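## Task

A yellow foam block lies on the floor beneath one of the desks. Move it onto that same desk's top surface, resting directly on the desk and not on any other object there. The robot must not tip over or finish leaning. The block must stay put by itself at the end, not be held by the robot.

## Robot and tools

Robot: a Hello Robot Stretch 4, one arm only. It has an omni-wheel base, a lift travelling up a mast, a telescoping arm that reaches straight forward, a wrist with yaw, pitch and roll, and a two-finger gripper. It stands about 1.6 m tall; the base rim lies within 0.23 m of the base origin. Cameras: head_camera (mast top, looking forward and down; turn the base to look elsewhere), head_left_camera and head_right_camera (fisheyes beside it, steeper down, showing the base and arm), wrist_camera (behind the fingers, looking along them, fingertips near the bottom of its picture).

Frames: the base frame sits on the floor below the base centre, x forward, y left, z up. hand_pose is reported in it (a point between the open fingertips); with all wrist joints at 0 its axes match the base frame, though the printed position can be a little off. The odometry frame is the base frame as it was when the scene began. base_odometry counts wheel rotation only, so slipping shows as travel; heading runs -3.142 to 3.142, left positive.

execute_actions(actions, cameras): actions is a list holding one action or none (empty just reports state and images). An action may contain "base", "joints", or both, plus optional "pace" and "contact_limits"; or just {"end_of_arm": "enable_torque"}, which re-powers wrist or gripper motors that have switched themselves off. Motions in one action start together. "base" holds exactly one relative offset from where the base last reported itself: translate_m (metres, forward positive, -2 to 2), strafe_m (metres sideways, left positive, -2 to 2) or rotate_rad (radians, counter-clockwise from above positive, -3.2 to 3.2). "joints" is a single object of absolute targets by name: lift_m 0 to 1.2 m; arm_m 0 to 0.55 m extension; wrist_yaw_rad -1.134 to 4.276 (0 forward, positive left, 3.14 stowed back, above 3.4 the arm may block it); wrist_pitch_rad -1.117 to 4.259 (0 level, 1.57 pointing down); wrist_roll_rad -1.117 to 4.259 (0 fingers level, positive turns clockwise seen from behind); gripper_m -0.038 to 0.141 m fingertip gap (below 0 they squeeze together). Joint targets beyond range are clipped and noted; any other bad value or unknown key rejects the whole call. pace is "slow", "default", "fast" or "max" (base up to 0.1/0.3/0.4/0.6 m/s and 1/2/3/4 rad/s, reduced when the lift is above 0.2). contact_limits only accepts arm_m, 0 (gentlest) to 0.75 (firmest), default 0.5. Omitted joints may keep pushing toward earlier targets. cameras is a list of names or "all"; omitted or null means all, [] means none. Each action lasts at most 15 s. To unfold the wrist at the start, send lift_m 0.4 with wrist_yaw_rad 0 together.

wait(seconds): 0 to 10 s with no new command; returns state and images. zoom_image(camera, region): region [x0, y0, x1, y1] in pixels of that camera's latest full image, at most 504 by 504. read_manual(section): only licence texts. finished_scene(scene): ends the given scene (1 or 2) after the robot holds the last command; irreversible, and the result says whether the goal was met. Replying with no tool call ends everything.

Result lines: base_status and joint_status tell how each motion ended: "done" (for the base, the wheels turned as asked even if slipping), "off_target" (stopped short, may still push), "contact_stop_at_<key>" (hit something; the part drops its target and goes slack, a slack lift may sag), "limit_stop_at_<name>" (e.g. own_body for self-collision, often with wrist pitched up below -0.2 and rolled; tilt when leaning over 6 degrees, freezing lift, arm and wheels), "time_out", "torque_fault" (a wrist or gripper motor gave up; fix with enable_torque). on_its_own lists what moved or happened uncommanded; "held at" is a held target, not a position. lidar_m: 12 distances in metres, 30-degree sectors, first straight ahead then counter-clockwise (4th left, 7th behind, 10th right); "-" means nothing seen or closer than 0.25 m; it sees from about 0.15 m up, so desk tops appear, but misses clear objects and thin legs. wrist_depth_mm: 7 by 7 median depths, 100 to 2000 mm, from top left. turned_by_wheels versus turned_by_imu differing by over about 0.1 rad means a bump or slip and a heading error of roughly their difference. base_tilt gives forward and right lean in degrees (fixed offset up to 1.5). motor_effort is percent of maximum, positive toward higher values, with the action's peak in brackets; wheel positive turns the base right. A loaded level gripper shifts wrist_pitch_rad effort away from 0.

Gripping: command gripper_m smaller than the object's width; the reading and "done" do not confirm a hold, but a firm squeeze at values of 0 or more shows in gripper_m effort. Fingertips jammed against a surface below can be freed by raising the lift.

Avoid: dropping, slamming, hard hits and strong pushes; driving or turning with over 1 kg held and arm_m above 0.2, especially at fast paces (tipping); steady pushes or pulls with a high gripper or high contact limit; pressing the gripper into things (torque faults). Leave objects released and stable on the desk top before finishing.

Each tool is called as name(argument=value, ...) on one line, values as JSON.

## Session

execute_actions(actions=[])

Scene clock: 0.00 s.
base_odometry: x=+0.000 y=+0.000 heading=+0.000 (m, m, rad; odometry frame)
turned_by_wheels: +0.000 (rad since the last result)
turned_by_imu: +0.000 (rad since the last result)
base_tilt: forward=+0.1 right=-0.6 (deg)
lidar_m: 1.72 1.76 0.91 0.72 0.71 0.79 1.26 1.65 1.23 1.01 1.00 1.06
base_status: not commanded
joint_positions: lift_m=+0.147 arm_m=+0.002 wrist_yaw_rad=+3.118 wrist_pitch_rad=-0.010 wrist_roll_rad=-0.019 gripper_m=+0.057
joint_status: not commanded
motor_effort: lift_m=+21 arm_m=+0 wrist_yaw_rad=-1 wrist_pitch_rad=-6 wrist_roll_rad=+1 gripper_m=-1 wheel_0=+0 wheel_1=+0 wheel_2=+1 (%)
hand_pose: x=-0.1130 y=+0.0943 z=+0.3282 quat_wxyz=(+0.012, +0.005, -0.010, +1.000) (m; base frame)
wrist_depth_mm: - 140 - 1756 1138 820 676 / - 121 150 1808 1138 831 683 / - 120 152 1808 1182 842 676 / - 141 218 1863 1182 854 683 / 213 1618 - 1756 1118 854 683 / 232 1229 219 1138 200 831 707 / 226 842 798 139 788 715 691
pictures: head_camera, head_left_camera, head_right_camera, wrist_camera
Images, in order (width x height): head_camera 420x560, head_left_camera 420x672, head_right_camera 420x672, wrist_camera 616x392.

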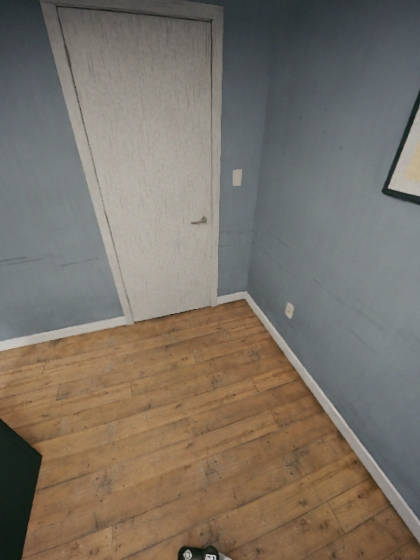

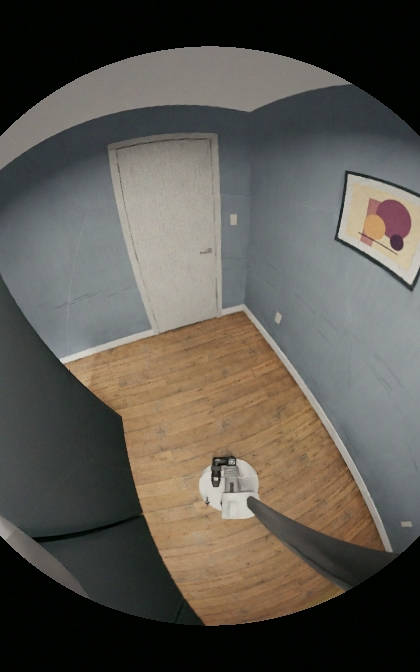

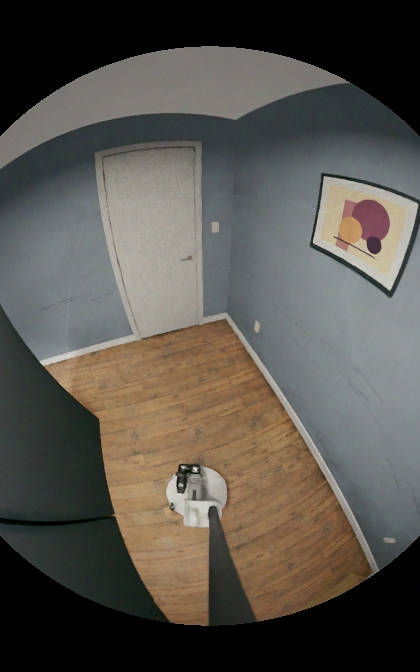

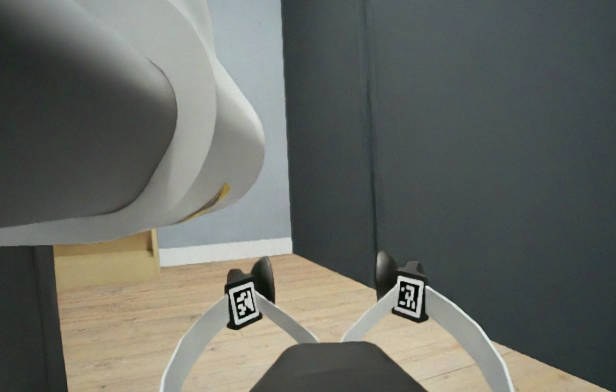

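execute_actions(actions=[{"base":{"rotate_rad":-2.7},"pace":"fast"}])

Scene clock: 2.27 s.
base_odometry: x=+0.000 y=+0.000 heading=-2.699 (m, m, rad; odometry frame)
turned_by_wheels: -2.699 (rad since the last result)
turned_by_imu: -2.621 (rad since the last result)
base_tilt: forward=+0.1 right=-0.6 (deg)
lidar_m: 1.63 1.29 0.99 0.98 1.06 1.59 1.78 0.95 0.70 0.69 0.77 1.14
base_status: done
joint_positions: lift_m=+0.147 arm_m=+0.002 wrist_yaw_rad=+3.118 wrist_pitch_rad=-0.010 wrist_roll_rad=-0.019 gripper_m=+0.057
joint_status: not commanded
motor_effort: lift_m=+21(21) arm_m=+0(1) wrist_yaw_rad=-1(1) wrist_pitch_rad=-5(5) wrist_roll_rad=+2(0) gripper_m=-4(1) wheel_0=+4(10) wheel_1=+4(16) wheel_2=+3(12) (%)
hand_pose: x=-0.1130 y=+0.0943 z=+0.3282 quat_wxyz=(+0.012, +0.005, -0.010, +1.000) (m; base frame)
wrist_depth_mm: - 140 1863 1808 1756 1708 1464 / - 121 150 1808 1808 1756 1464 / - 120 153 1808 1808 1756 1499 / - 141 217 1863 1808 1756 1537 / 213 1921 1921 1863 1808 1756 1397 / 232 1205 219 1160 200 1060 1025 / 225 842 798 139 788 715 741
pictures: head_camera, head_left_camera, head_right_camera, wrist_camera
Images, in order (width x height): head_camera 420x560, head_left_camera 420x672, head_right_camera 420x672, wrist_camera 616x392.

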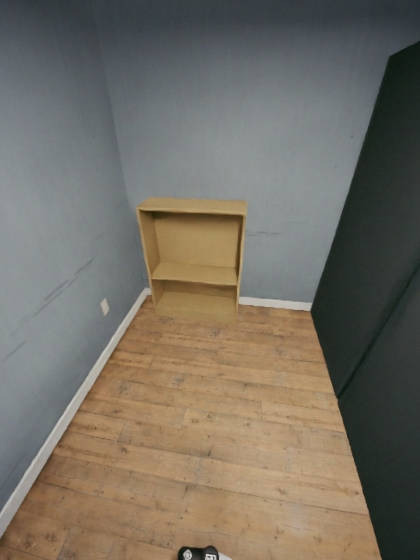

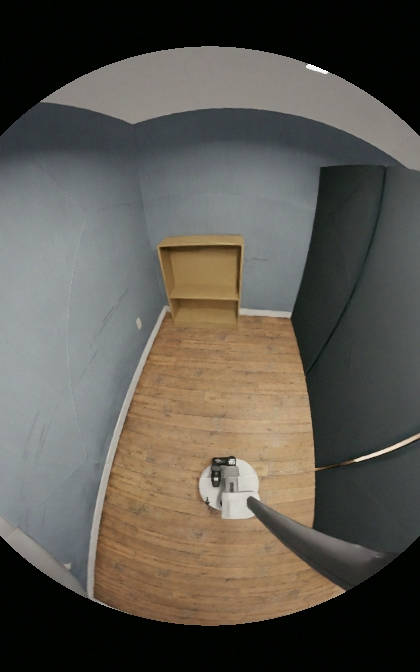

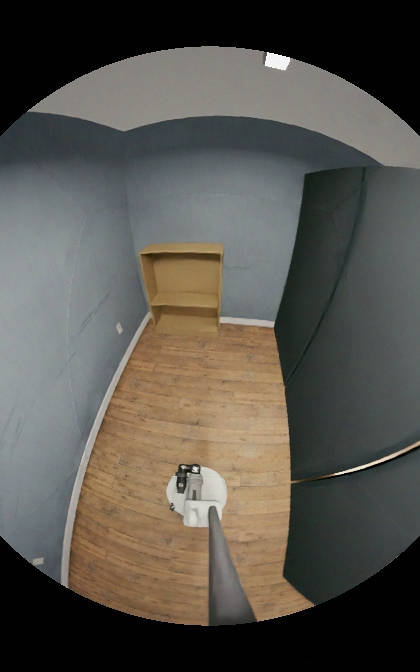

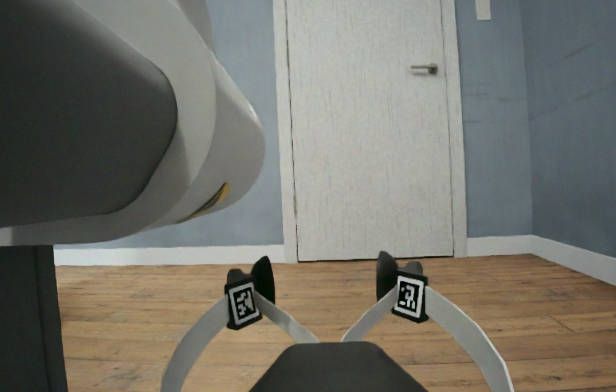

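execute_actions(actions=[{"base":{"rotate_rad":-1.83},"pace":"fast"}], cameras=[])

execute_actions(actions=[{"base":{"strafe_m":-1.2},"pace":"max"}])

Scene clock: 4.37 s.
base_odometry: x=+0.000 y=+0.000 heading=+1.755 (m, m, rad; odometry frame)
turned_by_wheels: -1.829 (rad since the last result)
turned_by_imu: -1.776 (rad since the last result)
base_tilt: forward=+0.0 right=-0.6 (deg)
lidar_m: 0.71 0.73 0.91 1.65 1.68 1.08 0.99 0.99 1.23 1.77 1.78 0.78
base_status: done
joint_positions: lift_m=+0.147 arm_m=+0.002 wrist_yaw_rad=+3.118 wrist_pitch_rad=-0.010 wrist_roll_rad=-0.019 gripper_m=+0.057
joint_status: not commanded
motor_effort: lift_m=+21(21) arm_m=+0(1) wrist_yaw_rad=-1(1) wrist_pitch_rad=-5(5) wrist_roll_rad=+0(1) gripper_m=-3(4) wheel_0=+3(11) wheel_1=+4(15) wheel_2=+2(11) (%)
hand_pose: x=-0.1130 y=+0.0943 z=+0.3282 quat_wxyz=(+0.012, +0.005, -0.010, +1.000) (m; base frame)
wrist_depth_mm: - 139 1078 1118 1138 1205 1229 / - 121 150 1118 1160 1182 1229 / - 120 153 1118 1160 1182 1229 / - 141 218 1118 1160 1205 1229 / 213 1060 1078 1138 1160 1205 1229 / 231 1042 219 1098 200 1060 1025 / 225 842 798 139 788 715 732
pictures: none
No camera images: the call's "cameras" was empty. Leave "cameras" out to get every camera's image.

Scene clock: 7.70 s.
base_odometry: x=+1.180 y=+0.219 heading=+1.755 (m, m, rad; odometry frame)
turned_by_wheels: +0.000 (rad since the last result)
turned_by_imu: +0.000 (rad since the last result)
base_tilt: forward=+0.1 right=-0.6 (deg)
lidar_m: 1.58 0.95 1.12 2.30 1.41 0.91 0.81 0.82 0.60 0.58 0.60 0.77
base_status: done
joint_positions: lift_m=+0.147 arm_m=+0.002 wrist_yaw_rad=+3.118 wrist_pitch_rad=-0.010 wrist_roll_rad=-0.019 gripper_m=+0.057
joint_status: not commanded
motor_effort: lift_m=+21(21) arm_m=-1(1) wrist_yaw_rad=-1(1) wrist_pitch_rad=-6(5) wrist_roll_rad=+1(1) gripper_m=-4(1) wheel_0=+2(16) wheel_1=-2(21) wheel_2=+0(2) (%)
hand_pose: x=-0.1130 y=+0.0943 z=+0.3282 quat_wxyz=(+0.012, +0.005, -0.010, +1.000) (m; base frame)
wrist_depth_mm: - 140 904 946 976 1025 1025 / - 121 151 946 976 1008 1042 / - 120 153 946 976 1008 1060 / - 141 218 960 991 1008 1060 / 213 904 931 960 976 1008 1042 / 231 904 219 946 200 1008 1025 / 225 842 809 139 798 715 732
pictures: head_camera, head_left_camera, head_right_camera, wrist_camera
Images, in order (width x height): head_camera 420x560, head_left_camera 420x672, head_right_camera 420x672, wrist_camera 616x392.

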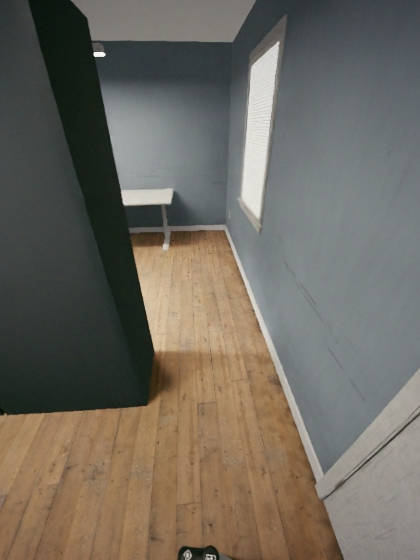

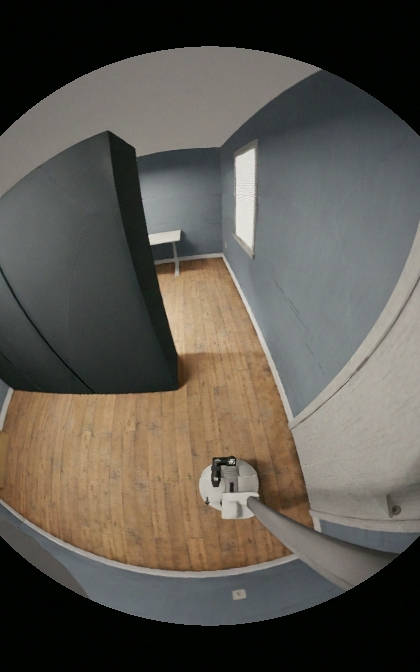

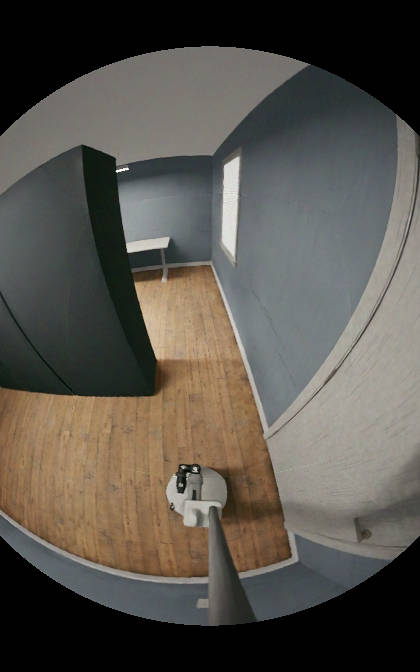

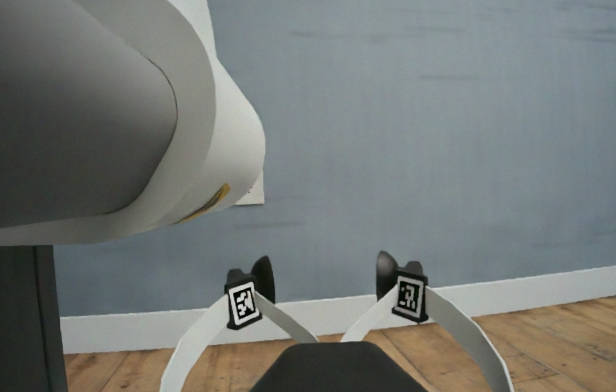

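execute_actions(actions=[{"base":{"rotate_rad":0.05},"pace":"fast"}], cameras=[])

execute_actions(actions=[{"base":{"translate_m":2.0},"pace":"max"}], cameras=[])

execute_actions(actions=[{"base":{"rotate_rad":1.0},"pace":"fast"}])

Scene clock: 8.37 s.
base_odometry: x=+1.180 y=+0.219 heading=+1.804 (m, m, rad; odometry frame)
turned_by_wheels: +0.049 (rad since the last result)
turned_by_imu: +0.047 (rad since the last result)
base_tilt: forward=+0.1 right=-0.6 (deg)
lidar_m: 1.80 0.94 1.16 2.60 1.34 0.91 0.81 0.84 0.62 0.59 0.60 0.81
base_status: done
joint_positions: lift_m=+0.147 arm_m=+0.002 wrist_yaw_rad=+3.118 wrist_pitch_rad=-0.010 wrist_roll_rad=-0.019 gripper_m=+0.057
joint_status: not commanded
motor_effort: lift_m=+21(21) arm_m=+0(0) wrist_yaw_rad=-1(0) wrist_pitch_rad=-6(5) wrist_roll_rad=+2(1) gripper_m=+0(5) wheel_0=-5(8) wheel_1=-4(9) wheel_2=-3(7) (%)
hand_pose: x=-0.1130 y=+0.0943 z=+0.3282 quat_wxyz=(+0.012, +0.005, -0.010, +1.000) (m; base frame)
wrist_depth_mm: - 139 917 931 946 976 991 / - 121 151 931 960 976 1008 / - 120 153 946 946 991 991 / - 141 219 946 960 991 1008 / 213 904 931 946 960 976 1008 / 232 904 219 946 199 960 991 / 225 842 798 139 778 707 741
pictures: none
No camera images: the call's "cameras" was empty. Leave "cameras" out to get every camera's image.

Scene clock: 13.20 s.
base_odometry: x=+0.717 y=+2.165 heading=+1.805 (m, m, rad; odometry frame)
turned_by_wheels: +0.001 (rad since the last result)
turned_by_imu: -0.001 (rad since the last result)
base_tilt: forward=+0.1 right=-0.6 (deg)
lidar_m: 1.23 1.22 1.54 2.53 0.97 0.80 2.49 0.67 0.45 0.37 0.40 0.50
base_status: done
joint_positions: lift_m=+0.147 arm_m=+0.002 wrist_yaw_rad=+3.118 wrist_pitch_rad=-0.010 wrist_roll_rad=-0.019 gripper_m=+0.057
joint_status: not commanded
motor_effort: lift_m=+21(21) arm_m=+0(1) wrist_yaw_rad=-1(0) wrist_pitch_rad=-5(5) wrist_roll_rad=-1(1) gripper_m=-6(0) wheel_0=+3(11) wheel_1=+3(11) wheel_2=+3(18) (%)
hand_pose: x=-0.1130 y=+0.0943 z=+0.3282 quat_wxyz=(+0.012, +0.005, -0.010, +1.000) (m; base frame)
wrist_depth_mm: - 140 - - - 866 1229 / - 121 151 - - 866 1255 / - 120 153 - - 878 1229 / - 141 218 - - 854 1255 / 213 1281 - - 1537 866 1229 / 231 1098 218 1138 200 778 820 / 225 842 809 139 788 715 741
pictures: none
No camera images: the call's "cameras" was empty. Leave "cameras" out to get every camera's image.

Scene clock: 14.63 s.
base_odometry: x=+0.717 y=+2.165 heading=+2.804 (m, m, rad; odometry frame)
turned_by_wheels: +0.999 (rad since the last result)
turned_by_imu: +0.970 (rad since the last result)
base_tilt: forward=+0.1 right=-0.6 (deg)
lidar_m: 1.45 2.53 1.04 0.80 2.80 0.76 0.48 0.38 0.38 0.50 1.08 1.26
base_status: done
joint_positions: lift_m=+0.147 arm_m=+0.002 wrist_yaw_rad=+3.118 wrist_pitch_rad=-0.010 wrist_roll_rad=-0.019 gripper_m=+0.057
joint_status: not commanded
motor_effort: lift_m=+21(21) arm_m=-1(0) wrist_yaw_rad=-1(1) wrist_pitch_rad=-5(5) wrist_roll_rad=+1(1) gripper_m=-4(3) wheel_0=-4(11) wheel_1=-5(13) wheel_2=-2(11) (%)
hand_pose: x=-0.1130 y=+0.0943 z=+0.3282 quat_wxyz=(+0.012, +0.005, -0.010, +1.000) (m; base frame)
wrist_depth_mm: - 140 621 732 904 1182 1576 / - 121 150 732 904 1160 1576 / - 120 153 732 891 1160 1576 / - 141 218 732 891 1160 1537 / 213 530 603 732 820 1160 1464 / 231 530 218 723 200 1042 1025 / 225 525 609 139 788 707 741
pictures: head_camera, head_left_camera, head_right_camera, wrist_camera
Images, in order (width x height): head_camera 420x560, head_left_camera 420x672, head_right_camera 420x672, wrist_camera 616x392.

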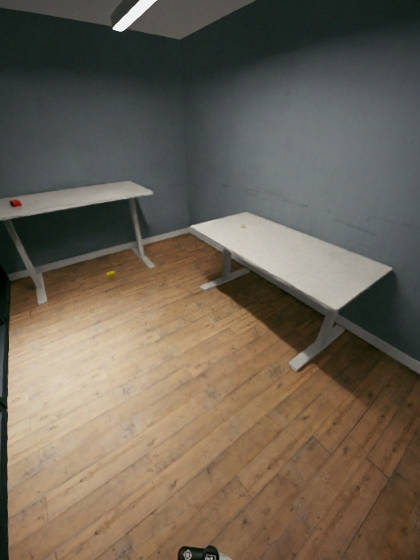

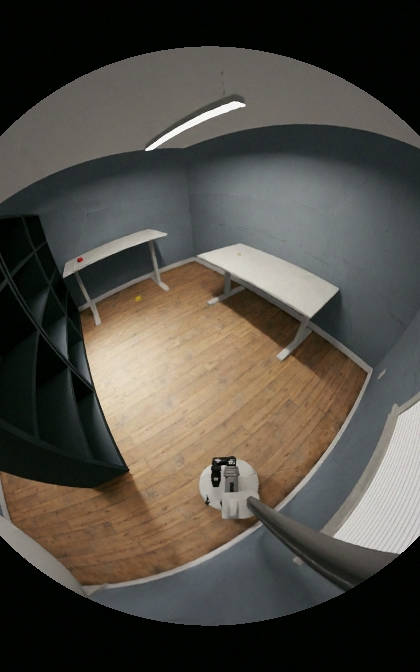

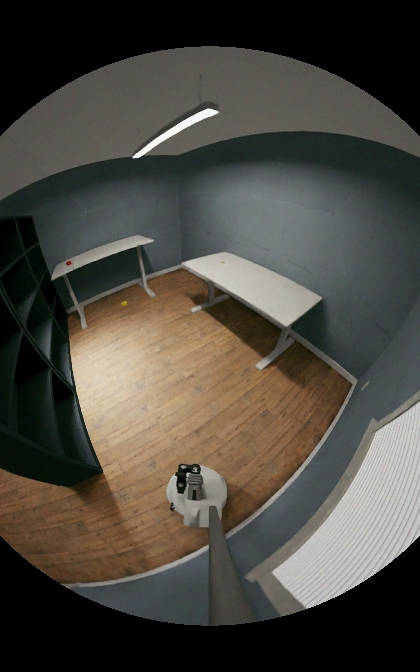

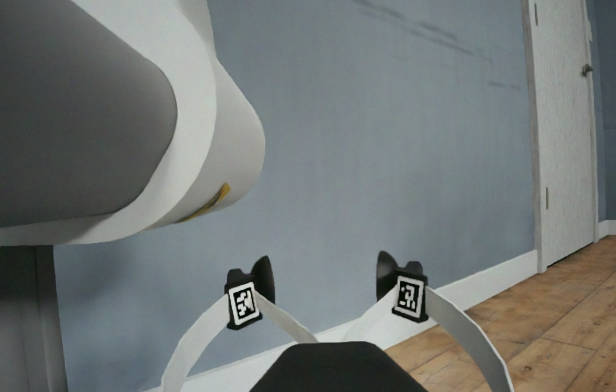

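execute_actions(actions=[{"base":{"rotate_rad":0.45},"pace":"fast"}], cameras=[])

execute_actions(actions=[{"base":{"translate_m":1.6},"pace":"max"}], cameras=["head_camera"])

execute_actions(actions=[{"joints":{"lift_m":0.35,"wrist_yaw_rad":0,"gripper_m":0.12},"pace":"fast"}], cameras=[])

execute_actions(actions=[{"joints":{"wrist_pitch_rad":0.9,"lift_m":0.25},"pace":"fast"}])

Scene clock: 15.90 s.
base_odometry: x=+0.717 y=+2.165 heading=-3.030 (m, m, rad; odometry frame)
turned_by_wheels: +0.449 (rad since the last result)
turned_by_imu: +0.436 (rad since the last result)
base_tilt: forward=+0.1 right=-0.6 (deg)
lidar_m: 2.52 1.18 0.79 1.10 0.83 0.49 0.39 0.38 0.45 0.84 1.24 1.36
base_status: done
joint_positions: lift_m=+0.147 arm_m=+0.002 wrist_yaw_rad=+3.118 wrist_pitch_rad=-0.010 wrist_roll_rad=-0.019 gripper_m=+0.057
joint_status: not commanded
motor_effort: lift_m=+21(21) arm_m=-1(1) wrist_yaw_rad=-2(1) wrist_pitch_rad=-6(5) wrist_roll_rad=+0(2) gripper_m=-1(3) wheel_0=-4(9) wheel_1=-5(15) wheel_2=-3(13) (%)
hand_pose: x=-0.1130 y=+0.0943 z=+0.3282 quat_wxyz=(+0.012, +0.005, -0.010, +1.000) (m; base frame)
wrist_depth_mm: - 139 539 569 603 640 676 / - 121 150 569 603 647 683 / - 120 153 574 609 640 683 / - 141 218 574 609 640 691 / 213 521 544 574 597 647 691 / 231 521 218 580 200 647 683 / 225 521 554 140 615 627 668
pictures: none
No camera images: the call's "cameras" was empty. Leave "cameras" out to get every camera's image.

Scene clock: 20.07 s.
base_odometry: x=-0.873 y=+1.987 heading=-3.030 (m, m, rad; odometry frame)
turned_by_wheels: +0.001 (rad since the last result)
turned_by_imu: +0.000 (rad since the last result)
base_tilt: forward=+0.1 right=-0.6 (deg)
lidar_m: 0.99 0.99 1.13 0.98 0.97 1.15 1.93 1.95 0.90 0.79 0.78 1.13
base_status: done
joint_positions: lift_m=+0.147 arm_m=+0.002 wrist_yaw_rad=+3.118 wrist_pitch_rad=-0.010 wrist_roll_rad=-0.019 gripper_m=+0.057
joint_status: not commanded
motor_effort: lift_m=+21(21) arm_m=+0(0) wrist_yaw_rad=-1(2) wrist_pitch_rad=-5(5) wrist_roll_rad=+0(1) gripper_m=-2(2) wheel_0=+3(13) wheel_1=+3(15) wheel_2=+3(19) (%)
hand_pose: x=-0.1130 y=+0.0943 z=+0.3282 quat_wxyz=(+0.012, +0.005, -0.010, +1.000) (m; base frame)
wrist_depth_mm: - 139 - - - 1255 1308 / - 121 150 - - - 1336 / - 120 153 - - - 1308 / - 141 218 - - - 1308 / 213 1863 - - - 1499 1308 / 231 1229 219 1160 200 1060 960 / 224 854 809 139 788 707 732
pictures: head_camera
Images, in order (width x height): head_camera 420x560.

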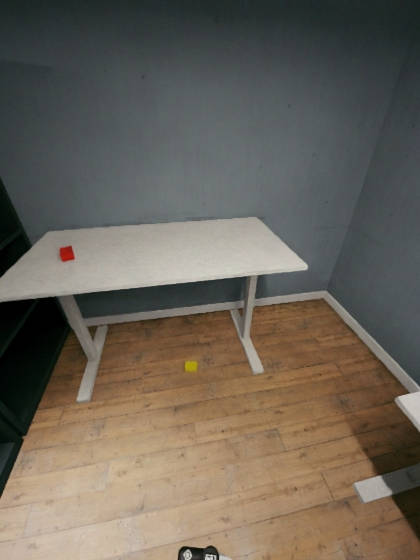

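Scene clock: 22.43 s.
base_odometry: x=-0.873 y=+1.987 heading=-3.030 (m, m, rad; odometry frame)
turned_by_wheels: +0.000 (rad since the last result)
turned_by_imu: +0.000 (rad since the last result)
base_tilt: forward=+0.0 right=-0.5 (deg)
lidar_m: 0.98 0.98 1.12 0.98 0.98 1.15 1.93 1.94 0.91 0.78 0.77 1.14
base_status: not commanded
joint_positions: lift_m=+0.350 arm_m=+0.002 wrist_yaw_rad=+0.001 wrist_pitch_rad=-0.010 wrist_roll_rad=-0.019 gripper_m=+0.120
joint_status: all done
motor_effort: lift_m=+23(25) arm_m=+0(1) wrist_yaw_rad=-2(6) wrist_pitch_rad=-5(6) wrist_roll_rad=+2(1) gripper_m=+1(6) wheel_0=+3(4) wheel_1=+3(3) wheel_2=+3(3) (%)
hand_pose: x=+0.4619 y=-0.0873 z=+0.5309 quat_wxyz=(+1.000, -0.010, -0.005, +0.000) (m; base frame)
wrist_depth_mm: 759 778 820 854 904 1708 1576 / 976 1025 1118 1138 1618 1756 1576 / 1366 1430 1499 1576 1661 1708 1576 / 1366 1464 1499 1576 1661 1756 1618 / 1397 1430 1537 1576 1661 1756 1618 / 1366 1430 200 1618 1229 1336 1499 / 1308 1205 1255 139 1160 1118 1118
pictures: none
No camera images: the call's "cameras" was empty. Leave "cameras" out to get every camera's image.

Scene clock: 23.60 s.
base_odometry: x=-0.873 y=+1.987 heading=-3.030 (m, m, rad; odometry frame)
turned_by_wheels: +0.000 (rad since the last result)
turned_by_imu: +0.000 (rad since the last result)
base_tilt: forward=+0.1 right=-0.6 (deg)
lidar_m: 0.98 0.98 1.14 0.96 0.97 1.16 1.93 1.95 0.90 0.77 0.78 1.15
base_status: not commanded
joint_positions: lift_m=+0.250 arm_m=+0.002 wrist_yaw_rad=+0.000 wrist_pitch_rad=+0.901 wrist_roll_rad=-0.019 gripper_m=+0.120
joint_status: all done
motor_effort: lift_m=+19(22) arm_m=-1(1) wrist_yaw_rad=-2(1) wrist_pitch_rad=-2(4) wrist_roll_rad=+2(0) gripper_m=+2(2) wheel_0=+4(3) wheel_1=+3(3) wheel_2=+3(3) (%)
hand_pose: x=+0.3525 y=-0.0874 z=+0.2022 quat_wxyz=(+0.900, -0.009, +0.435, +0.004) (m; base frame)
wrist_depth_mm: 798 768 750 732 715 715 715 / 691 676 654 647 634 627 621 / 597 585 574 564 559 554 549 / 530 521 517 508 504 492 484 / 473 466 466 459 455 445 442 / 427 424 200 418 402 392 402 / 397 392 392 139 384 375 373
pictures: head_camera, head_left_camera, head_right_camera, wrist_camera
Images, in order (width x height): head_camera 420x560, head_left_camera 420x672, head_right_camera 420x672, wrist_camera 616x392.

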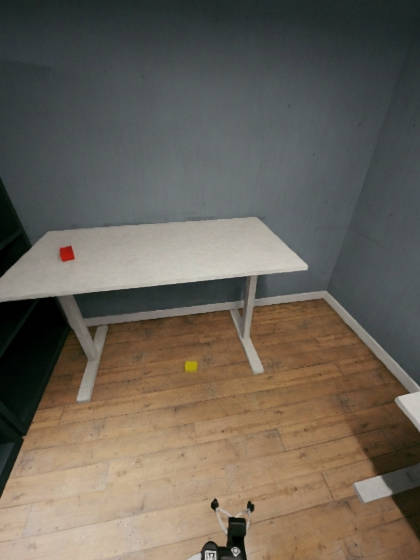

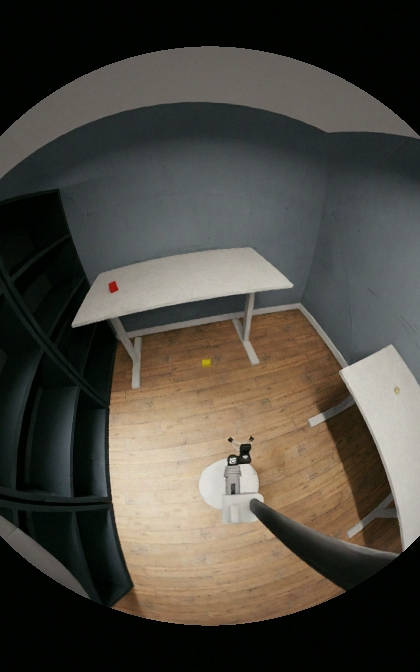

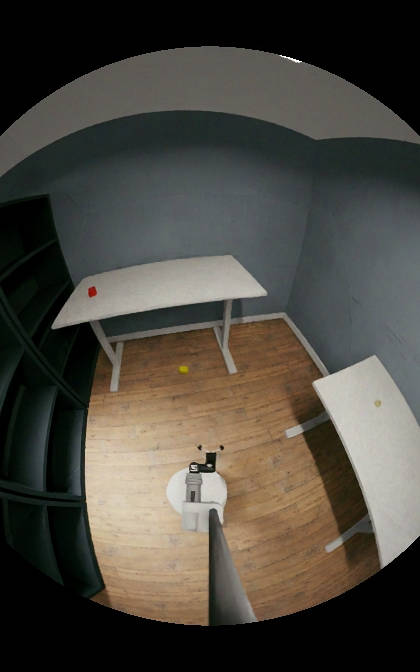

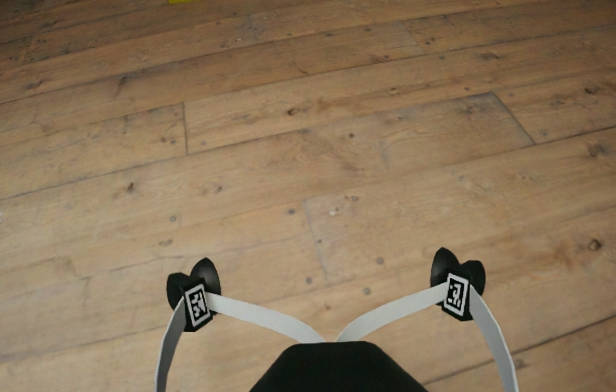

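execute_actions(actions=[{"base":{"rotate_rad":0.21},"joints":{"lift_m":0.13,"arm_m":0.1},"pace":"fast"}], cameras=[])

execute_actions(actions=[{"base":{"translate_m":0.4},"joints":{"arm_m":0.2},"pace":"fast"}], cameras=["head_camera","wrist_camera"])

Scene clock: 25.07 s.
base_odometry: x=-0.874 y=+1.987 heading=-2.820 (m, m, rad; odometry frame)
turned_by_wheels: +0.209 (rad since the last result)
turned_by_imu: +0.203 (rad since the last result)
base_tilt: forward=+0.1 right=-0.6 (deg)
lidar_m: 0.98 1.03 1.03 0.96 1.00 1.39 1.96 1.18 0.82 0.78 0.80 1.05
base_status: done
joint_positions: lift_m=+0.130 arm_m=+0.099 wrist_yaw_rad=+0.000 wrist_pitch_rad=+0.901 wrist_roll_rad=-0.019 gripper_m=+0.120
joint_status: all done
motor_effort: lift_m=+19(19) arm_m=+6(6) wrist_yaw_rad=-2(1) wrist_pitch_rad=-2(2) wrist_roll_rad=+1(0) gripper_m=+2(1) wheel_0=-5(9) wheel_1=-4(14) wheel_2=+0(12) (%)
hand_pose: x=+0.4489 y=-0.0874 z=+0.0822 quat_wxyz=(+0.900, -0.009, +0.436, +0.004) (m; base frame)
wrist_depth_mm: 564 554 535 521 512 508 504 / 488 473 466 455 449 445 442 / 421 415 410 402 397 392 387 / 375 370 366 359 353 349 345 / 336 334 330 325 322 317 314 / 303 301 200 297 283 278 286 / 282 277 277 138 271 265 265
pictures: none
No camera images: the call's "cameras" was empty. Leave "cameras" out to get every camera's image.

Scene clock: 27.37 s.
base_odometry: x=-1.253 y=+1.860 heading=-2.820 (m, m, rad; odometry frame)
turned_by_wheels: +0.001 (rad since the last result)
turned_by_imu: +0.000 (rad since the last result)
base_tilt: forward=+0.1 right=-0.5 (deg)
lidar_m: 0.57 0.61 0.82 0.98 1.03 1.41 2.36 1.16 0.81 0.77 0.87 0.62
base_status: done
joint_positions: lift_m=+0.130 arm_m=+0.199 wrist_yaw_rad=+0.000 wrist_pitch_rad=+0.901 wrist_roll_rad=-0.019 gripper_m=+0.120
joint_status: all done
motor_effort: lift_m=+19(18) arm_m=+6(8) wrist_yaw_rad=-1(0) wrist_pitch_rad=-3(3) wrist_roll_rad=+1(0) gripper_m=-2(2) wheel_0=+3(12) wheel_1=+6(14) wheel_2=-1(16) (%)
hand_pose: x=+0.5489 y=-0.0874 z=+0.0822 quat_wxyz=(+0.900, -0.009, +0.436, +0.004) (m; base frame)
wrist_depth_mm: 569 549 535 521 512 504 504 / 488 473 452 430 449 442 439 / 421 415 402 394 394 392 387 / 373 368 366 362 353 351 345 / 336 332 329 325 320 317 314 / 304 303 200 297 283 277 286 / 283 277 277 139 270 265 263
pictures: head_camera, wrist_camera
Images, in order (width x height): head_camera 420x560, wrist_camera 616x392.

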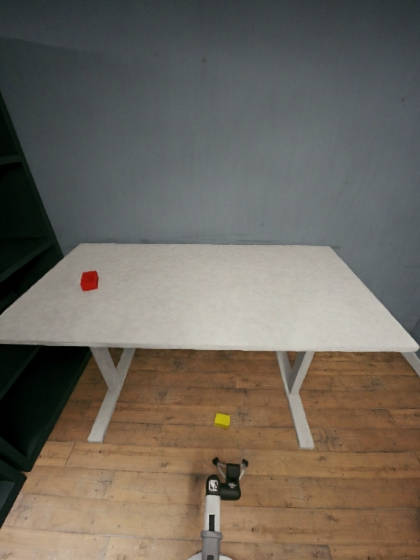

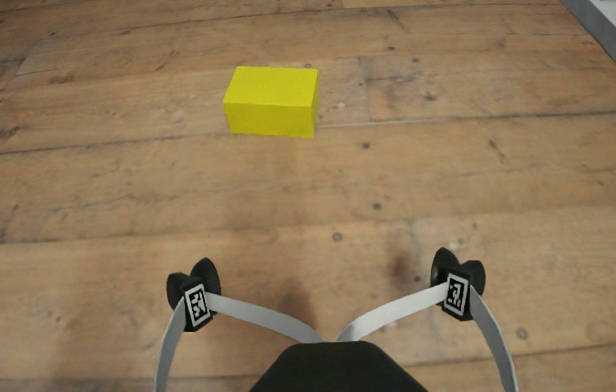

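execute_actions(actions=[{"base":{"strafe_m":0.045},"joints":{"arm_m":0.41,"gripper_m":0.141}}], cameras=["head_camera","wrist_camera"])

Scene clock: 29.23 s.
base_odometry: x=-1.239 y=+1.818 heading=-2.820 (m, m, rad; odometry frame)
turned_by_wheels: +0.000 (rad since the last result)
turned_by_imu: +0.000 (rad since the last result)
base_tilt: forward=+0.1 right=-0.6 (deg)
lidar_m: 0.58 0.60 0.83 0.94 0.99 1.30 2.37 1.22 0.87 0.81 0.87 0.59
base_status: done
joint_positions: lift_m=+0.130 arm_m=+0.409 wrist_yaw_rad=+0.000 wrist_pitch_rad=+0.901 wrist_roll_rad=-0.019 gripper_m=+0.141
joint_status: all done
motor_effort: lift_m=+18(19) arm_m=+6(5) wrist_yaw_rad=-1(2) wrist_pitch_rad=-2(3) wrist_roll_rad=+1(1) gripper_m=+0(1) wheel_0=-4(10) wheel_1=+6(16) wheel_2=+0(0) (%)
hand_pose: x=+0.7588 y=-0.0874 z=+0.0822 quat_wxyz=(+0.900, -0.009, +0.436, +0.004) (m; base frame)
wrist_depth_mm: 564 549 530 521 512 504 504 / 484 473 462 452 449 442 436 / 424 413 407 399 394 389 389 / 373 368 362 359 353 349 343 / 334 332 327 274 314 312 312 / 303 296 256 254 258 277 285 / 282 274 276 138 270 264 264
pictures: head_camera, wrist_camera
Images, in order (width x height): head_camera 420x560, wrist_camera 616x392.

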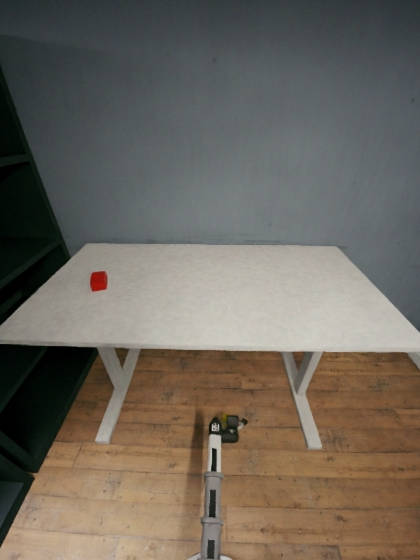

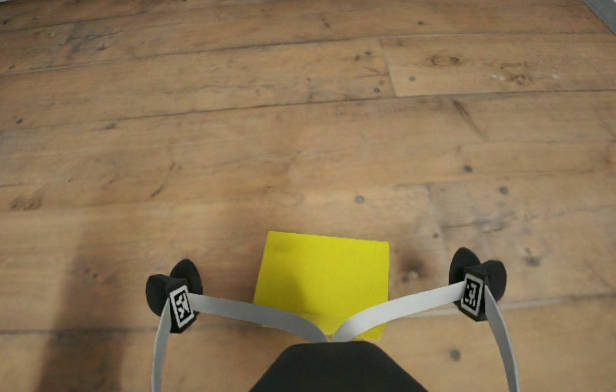

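execute_actions(actions=[{"joints":{"arm_m":0.425,"lift_m":0.082}}], cameras=["wrist_camera"])

Scene clock: 30.47 s.
base_odometry: x=-1.239 y=+1.818 heading=-2.820 (m, m, rad; odometry frame)
turned_by_wheels: +0.000 (rad since the last result)
turned_by_imu: +0.000 (rad since the last result)
base_tilt: forward=+0.1 right=-0.6 (deg)
lidar_m: 0.57 0.60 0.81 0.93 0.95 1.33 2.37 1.20 0.87 0.83 0.88 0.60
base_status: not commanded
joint_positions: lift_m=+0.082 arm_m=+0.424 wrist_yaw_rad=+0.000 wrist_pitch_rad=+0.901 wrist_roll_rad=-0.019 gripper_m=+0.141
joint_status: all done
motor_effort: lift_m=+19(19) arm_m=+6(7) wrist_yaw_rad=-1(1) wrist_pitch_rad=-2(3) wrist_roll_rad=+1(1) gripper_m=+1(0) wheel_0=-4(4) wheel_1=+6(6) wheel_2=+0(0) (%)
hand_pose: x=+0.7738 y=-0.0874 z=+0.0342 quat_wxyz=(+0.900, -0.009, +0.436, +0.004) (m; base frame)
wrist_depth_mm: 473 459 445 439 427 421 421 / 404 397 387 379 373 370 366 / 351 345 340 336 329 325 322 / 312 309 304 300 296 291 289 / 279 278 273 222 228 264 262 / 254 248 207 205 204 231 237 / 236 230 230 138 225 221 220
pictures: wrist_camera
Images, in order (width x height): wrist_camera 616x392.

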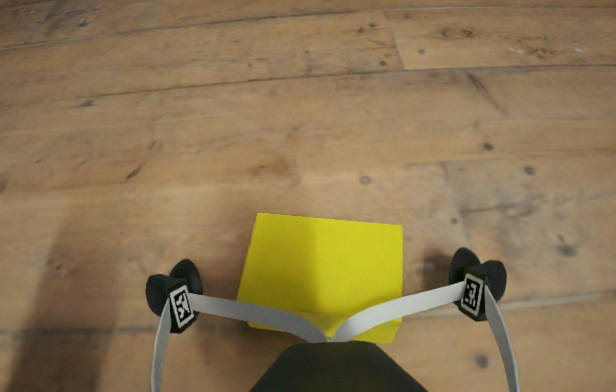

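execute_actions(actions=[{"joints":{"lift_m":0.068}}], cameras=[])

execute_actions(actions=[{"joints":{"gripper_m":0.03}}], cameras=["wrist_camera"])

execute_actions(actions=[{"joints":{"lift_m":0.15,"arm_m":0.1}}], cameras=["wrist_camera"])

Scene clock: 31.30 s.
base_odometry: x=-1.239 y=+1.818 heading=-2.820 (m, m, rad; odometry frame)
turned_by_wheels: +0.000 (rad since the last result)
turned_by_imu: +0.000 (rad since the last result)
base_tilt: forward=+0.1 right=-0.6 (deg)
lidar_m: 0.58 0.60 0.80 0.93 0.97 1.32 2.36 1.22 0.87 0.81 0.86 0.62
base_status: not commanded
joint_positions: lift_m=+0.068 arm_m=+0.424 wrist_yaw_rad=+0.000 wrist_pitch_rad=+0.901 wrist_roll_rad=-0.019 gripper_m=+0.141
joint_status: all done
motor_effort: lift_m=+17(17) arm_m=+6(6) wrist_yaw_rad=+0(0) wrist_pitch_rad=-2(2) wrist_roll_rad=+1(2) gripper_m=-3(1) wheel_0=-4(4) wheel_1=+6(6) wheel_2=+0(0) (%)
hand_pose: x=+0.7738 y=-0.0874 z=+0.0203 quat_wxyz=(+0.900, -0.009, +0.436, +0.004) (m; base frame)
wrist_depth_mm: 445 433 421 413 407 402 399 / 387 377 368 359 355 351 347 / 332 329 322 319 314 309 307 / 296 293 287 285 281 277 274 / 266 263 255 208 213 250 248 / 240 236 198 193 191 220 225 / 223 219 219 137 213 210 210
pictures: none
No camera images: the call's "cameras" was empty. Leave "cameras" out to get every camera's image.

Scene clock: 33.40 s.
base_odometry: x=-1.239 y=+1.818 heading=-2.820 (m, m, rad; odometry frame)
turned_by_wheels: +0.000 (rad since the last result)
turned_by_imu: +0.000 (rad since the last result)
base_tilt: forward=+0.1 right=-0.6 (deg)
lidar_m: 0.58 0.61 0.80 0.95 0.97 1.33 2.37 1.19 0.86 0.81 0.86 0.61
base_status: not commanded
joint_positions: lift_m=+0.068 arm_m=+0.424 wrist_yaw_rad=+0.000 wrist_pitch_rad=+0.901 wrist_roll_rad=-0.019 gripper_m=+0.031
joint_status: all done
motor_effort: lift_m=+18(18) arm_m=+6(6) wrist_yaw_rad=-2(3) wrist_pitch_rad=-2(18) wrist_roll_rad=+2(1) gripper_m=-26(25) wheel_0=-4(4) wheel_1=+6(6) wheel_2=+0(0) (%)
hand_pose: x=+0.7740 y=-0.0873 z=+0.0203 quat_wxyz=(+0.900, -0.009, +0.435, +0.004) (m; base frame)
wrist_depth_mm: 442 433 421 410 404 397 397 / 382 373 366 357 351 349 345 / 332 327 320 317 310 307 304 / 293 290 286 282 279 274 273 / 264 262 254 196 198 249 246 / 239 237 183 181 179 181 224 / 221 215 216 132 197 209 205
pictures: wrist_camera
Images, in order (width x height): wrist_camera 616x392.

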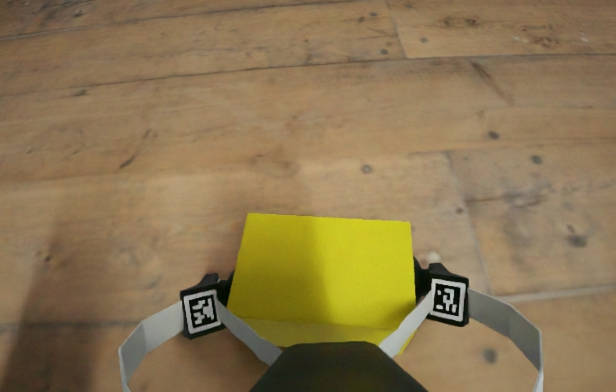

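Scene clock: 35.50 s.
base_odometry: x=-1.239 y=+1.818 heading=-2.820 (m, m, rad; odometry frame)
turned_by_wheels: +0.000 (rad since the last result)
turned_by_imu: +0.000 (rad since the last result)
base_tilt: forward=+0.1 right=-0.6 (deg)
lidar_m: 0.57 0.61 0.82 0.93 0.97 1.33 2.36 1.20 0.85 0.81 0.88 0.63
base_status: not commanded
joint_positions: lift_m=+0.150 arm_m=+0.101 wrist_yaw_rad=+0.000 wrist_pitch_rad=+0.902 wrist_roll_rad=-0.019 gripper_m=+0.031
joint_status: all done
motor_effort: lift_m=+23(24) arm_m=-7(5) wrist_yaw_rad=+0(2) wrist_pitch_rad=-4(4) wrist_roll_rad=+0(1) gripper_m=-24(24) wheel_0=-4(4) wheel_1=+6(6) wheel_2=+0(0) (%)
hand_pose: x=+0.4509 y=-0.0874 z=+0.1017 quat_wxyz=(+0.900, -0.009, +0.436, +0.004) (m; base frame)
wrist_depth_mm: 597 580 564 554 544 539 535 / 517 504 492 488 477 473 466 / 449 442 433 427 424 415 413 / 399 394 389 384 377 375 368 / 359 355 345 196 198 338 334 / 325 324 183 180 179 181 304 / 301 293 293 133 234 285 277
pictures: wrist_camera
Images, in order (width x height): wrist_camera 616x392.

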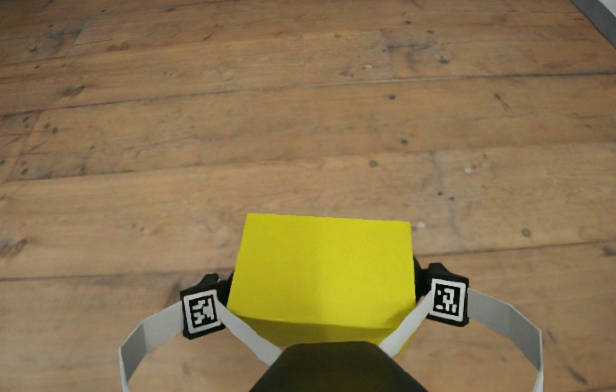

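execute_actions(actions=[{"joints":{"lift_m":1.15,"arm_m":0.0},"pace":"fast"}], cameras=["wrist_camera"])

execute_actions(actions=[{"joints":{"arm_m":0.42},"contact_limits":{"arm_m":0.2}}], cameras=["head_camera","head_right_camera","wrist_camera"])

Scene clock: 39.20 s.
base_odometry: x=-1.239 y=+1.818 heading=-2.820 (m, m, rad; odometry frame)
turned_by_wheels: +0.000 (rad since the last result)
turned_by_imu: +0.000 (rad since the last result)
base_tilt: forward=+0.1 right=-0.6 (deg)
lidar_m: 0.56 0.59 0.84 0.93 0.98 1.31 2.36 1.22 0.86 0.80 0.89 0.61
base_status: not commanded
joint_positions: lift_m=+1.150 arm_m=+0.003 wrist_yaw_rad=+0.000 wrist_pitch_rad=+0.902 wrist_roll_rad=-0.019 gripper_m=+0.031
joint_status: all done
joint sent to its limit — the command would take arm_m past its lower limit, so that joint was sent only as far as its limit.
motor_effort: lift_m=+22(24) arm_m=-6(6) wrist_yaw_rad=-1(1) wrist_pitch_rad=-3(3) wrist_roll_rad=+0(1) gripper_m=-26(28) wheel_0=-4(4) wheel_1=+6(6) wheel_2=+0(0) (%)
hand_pose: x=+0.3532 y=-0.0874 z=+1.1018 quat_wxyz=(+0.900, -0.009, +0.436, +0.004) (m; base frame)
wrist_depth_mm: 707 676 661 647 634 627 621 / 603 585 580 564 554 549 544 / 525 517 512 508 512 508 508 / 1464 1618 1576 1576 1576 1499 1537 / 1430 1430 1430 196 198 1397 1366 / 1308 1308 183 181 179 181 1255 / 1255 1205 1205 133 676 1182 1160
pictures: wrist_camera
Images, in order (width x height): wrist_camera 616x392.

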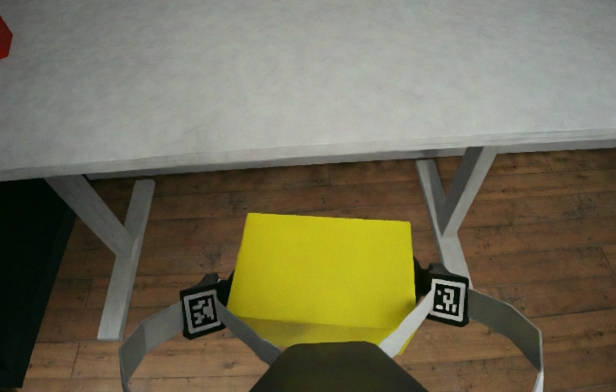

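Scene clock: 41.53 s.
base_odometry: x=-1.239 y=+1.818 heading=-2.820 (m, m, rad; odometry frame)
turned_by_wheels: +0.000 (rad since the last result)
turned_by_imu: +0.000 (rad since the last result)
base_tilt: forward=+0.1 right=-0.6 (deg)
lidar_m: 0.58 0.61 0.85 0.94 0.95 1.32 2.38 1.21 0.86 0.80 0.87 0.62
base_status: not commanded
joint_positions: lift_m=+1.150 arm_m=+0.419 wrist_yaw_rad=+0.000 wrist_pitch_rad=+0.901 wrist_roll_rad=-0.019 gripper_m=+0.031
joint_status: all done
motor_effort: lift_m=+23(23) arm_m=+6(7) wrist_yaw_rad=-1(2) wrist_pitch_rad=-3(4) wrist_roll_rad=+1(2) gripper_m=-25(26) wheel_0=-4(4) wheel_1=+6(6) wheel_2=+0(0) (%)
contact_limits: arm_m 0.2
hand_pose: x=+0.7688 y=-0.0874 z=+1.1018 quat_wxyz=(+0.900, -0.009, +0.436, +0.004) (m; base frame)
wrist_depth_mm: 691 683 661 640 634 627 615 / 603 585 574 559 554 549 539 / 521 512 504 496 488 480 477 / 462 452 449 442 436 433 424 / 415 410 399 196 198 392 387 / 375 373 183 181 179 181 351 / 345 336 338 133 256 330 322
pictures: head_camera, head_right_camera, wrist_camera
Images, in order (width x height): head_camera 420x560, head_right_camera 420x672, wrist_camera 616x392.

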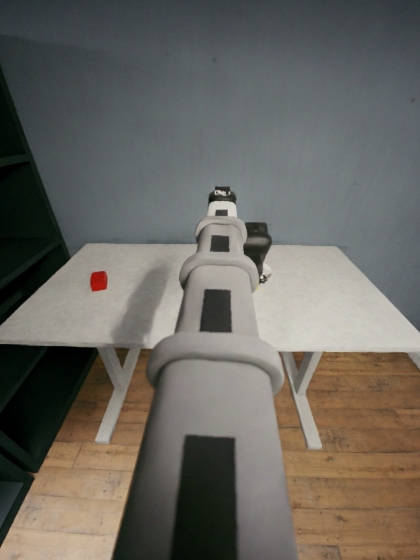

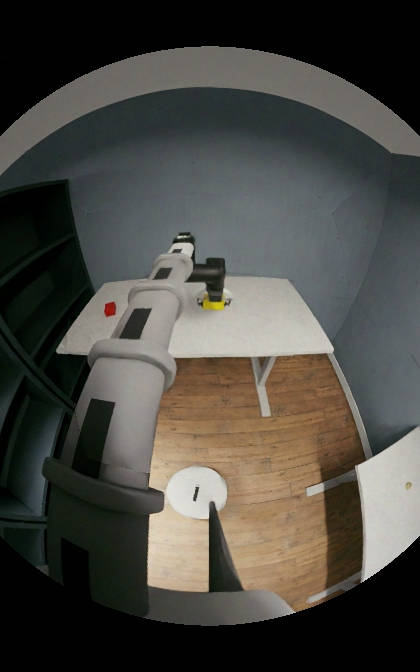

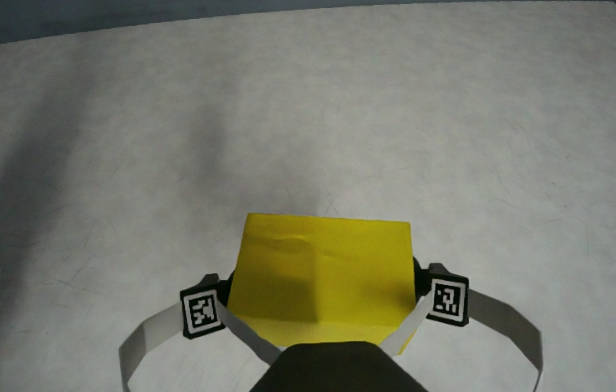

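execute_actions(actions=[{"joints":{"lift_m":1.025}}], cameras=["wrist_camera"])

Scene clock: 43.27 s.
base_odometry: x=-1.239 y=+1.818 heading=-2.820 (m, m, rad; odometry frame)
turned_by_wheels: +0.000 (rad since the last result)
turned_by_imu: +0.000 (rad since the last result)
base_tilt: forward=+0.1 right=-0.6 (deg)
lidar_m: 0.58 0.61 0.82 0.93 0.99 1.33 2.36 1.21 0.85 0.80 0.88 0.63
base_status: not commanded
joint_positions: lift_m=+1.025 arm_m=+0.419 wrist_yaw_rad=+0.000 wrist_pitch_rad=+0.901 wrist_roll_rad=-0.019 gripper_m=+0.031
joint_status: all done
motor_effort: lift_m=+19(21) arm_m=+6(6) wrist_yaw_rad=-2(2) wrist_pitch_rad=-3(2) wrist_roll_rad=+1(0) gripper_m=-26(27) wheel_0=-4(4) wheel_1=+6(6) wheel_2=+0(0) (%)
hand_pose: x=+0.7688 y=-0.0874 z=+0.9772 quat_wxyz=(+0.900, -0.009, +0.436, +0.004) (m; base frame)
wrist_depth_mm: 459 442 430 421 413 410 407 / 394 384 375 368 362 359 355 / 343 336 330 324 320 317 314 / 303 298 294 291 287 283 279 / 272 268 262 196 198 256 253 / 246 246 183 181 179 181 231 / 229 221 223 133 200 216 211
pictures: wrist_camera
Images, in order (width x height): wrist_camera 616x392.

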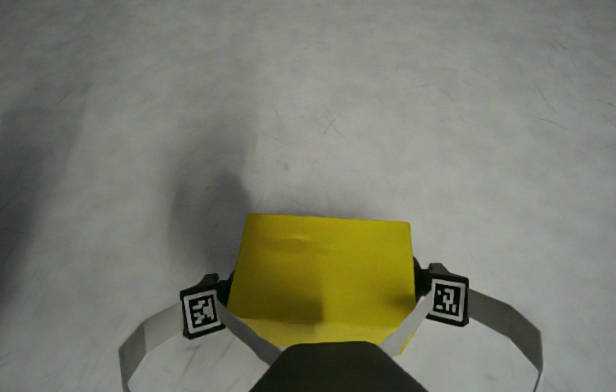

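execute_actions(actions=[{"joints":{"lift_m":1.016}}], cameras=[])

execute_actions(actions=[{"joints":{"gripper_m":0.135}}], cameras=[])

execute_actions(actions=[{"joints":{"lift_m":1.1},"pace":"fast"}], cameras=["wrist_camera","head_right_camera"])

Scene clock: 44.00 s.
base_odometry: x=-1.239 y=+1.818 heading=-2.820 (m, m, rad; odometry frame)
turned_by_wheels: +0.000 (rad since the last result)
turned_by_imu: +0.000 (rad since the last result)
base_tilt: forward=+0.2 right=-0.6 (deg)
lidar_m: 0.59 0.62 0.85 0.93 0.98 1.32 2.36 1.24 0.87 0.81 0.87 0.63
base_status: not commanded
joint_positions: lift_m=+1.016 arm_m=+0.419 wrist_yaw_rad=+0.000 wrist_pitch_rad=+0.901 wrist_roll_rad=-0.019 gripper_m=+0.031
joint_status: all done
motor_effort: lift_m=+19(17) arm_m=+6(7) wrist_yaw_rad=-2(2) wrist_pitch_rad=-3(2) wrist_roll_rad=+0(1) gripper_m=-25(26) wheel_0=-4(4) wheel_1=+6(6) wheel_2=+0(0) (%)
hand_pose: x=+0.7688 y=-0.0874 z=+0.9682 quat_wxyz=(+0.900, -0.009, +0.436, +0.004) (m; base frame)
wrist_depth_mm: 439 430 415 404 402 397 394 / 379 370 362 353 347 345 342 / 330 324 317 310 309 304 303 / 291 287 283 279 276 272 270 / 262 259 252 196 198 246 243 / 236 236 183 181 179 182 223 / 219 213 213 133 196 208 202
pictures: none
No camera images: the call's "cameras" was empty. Leave "cameras" out to get every camera's image.

Scene clock: 46.00 s.
base_odometry: x=-1.239 y=+1.818 heading=-2.820 (m, m, rad; odometry frame)
turned_by_wheels: +0.000 (rad since the last result)
turned_by_imu: +0.000 (rad since the last result)
base_tilt: forward=+0.1 right=-0.6 (deg)
lidar_m: 0.59 0.63 0.82 0.93 0.97 1.31 2.36 1.22 0.86 0.81 0.86 0.63
base_status: not commanded
joint_positions: lift_m=+1.016 arm_m=+0.419 wrist_yaw_rad=-0.001 wrist_pitch_rad=+0.897 wrist_roll_rad=-0.019 gripper_m=+0.135
joint_status: all done
motor_effort: lift_m=+17(18) arm_m=+6(6) wrist_yaw_rad=+3(2) wrist_pitch_rad=+9(10) wrist_roll_rad=+2(2) gripper_m=+4(25) wheel_0=-4(4) wheel_1=+6(6) wheel_2=+0(0) (%)
hand_pose: x=+0.7697 y=-0.0876 z=+0.9690 quat_wxyz=(+0.901, -0.008, +0.434, +0.004) (m; base frame)
wrist_depth_mm: 459 445 430 421 413 413 407 / 394 384 373 366 362 357 353 / 340 332 327 324 317 314 310 / 301 297 293 289 283 281 278 / 268 265 259 207 208 253 250 / 242 241 195 191 190 224 229 / 224 220 218 142 213 211 211
pictures: none
No camera images: the call's "cameras" was empty. Leave "cameras" out to get every camera's image.

Scene clock: 47.10 s.
base_odometry: x=-1.239 y=+1.818 heading=-2.820 (m, m, rad; odometry frame)
turned_by_wheels: +0.000 (rad since the last result)
turned_by_imu: +0.000 (rad since the last result)
base_tilt: forward=+0.1 right=-0.6 (deg)
lidar_m: 0.58 0.62 0.82 0.92 0.99 1.33 2.36 1.20 0.85 0.81 0.88 0.61
base_status: not commanded
joint_positions: lift_m=+1.100 arm_m=+0.419 wrist_yaw_rad=+0.000 wrist_pitch_rad=+0.901 wrist_roll_rad=-0.019 gripper_m=+0.135
joint_status: all done
motor_effort: lift_m=+23(25) arm_m=+6(6) wrist_yaw_rad=-1(2) wrist_pitch_rad=-1(11) wrist_roll_rad=+2(1) gripper_m=-3(1) wheel_0=-4(4) wheel_1=+6(6) wheel_2=+0(0) (%)
hand_pose: x=+0.7689 y=-0.0874 z=+1.0519 quat_wxyz=(+0.900, -0.009, +0.435, +0.004) (m; base frame)
wrist_depth_mm: 603 585 569 549 539 535 535 / 521 504 496 484 477 469 469 / 449 439 433 427 421 415 410 / 399 392 387 382 377 373 368 / 357 353 351 345 342 336 332 / 324 315 217 270 273 296 304 / 300 294 294 136 285 282 281
pictures: head_right_camera, wrist_camera
Images, in order (width x height): head_right_camera 420x672, wrist_camera 616x392.

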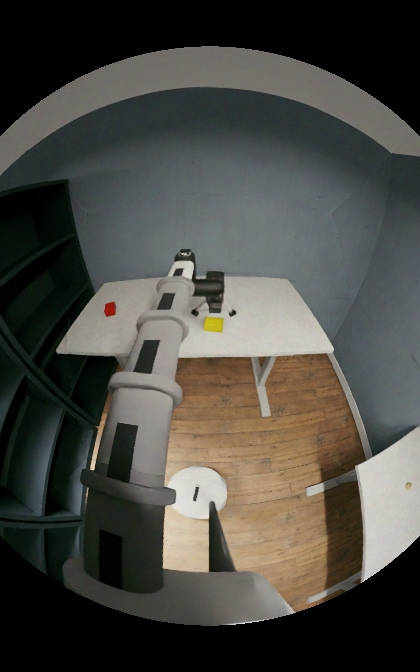

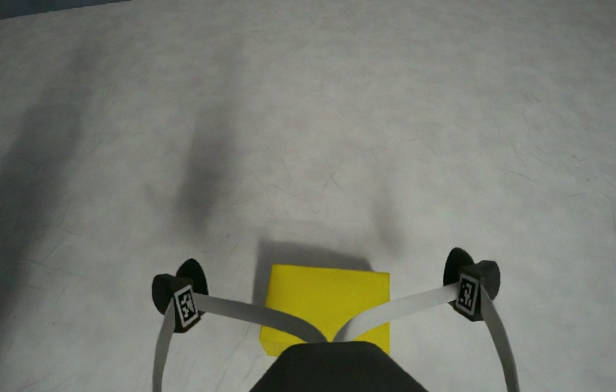

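finished_scene(scene=1)

The scene is finished: the task was done.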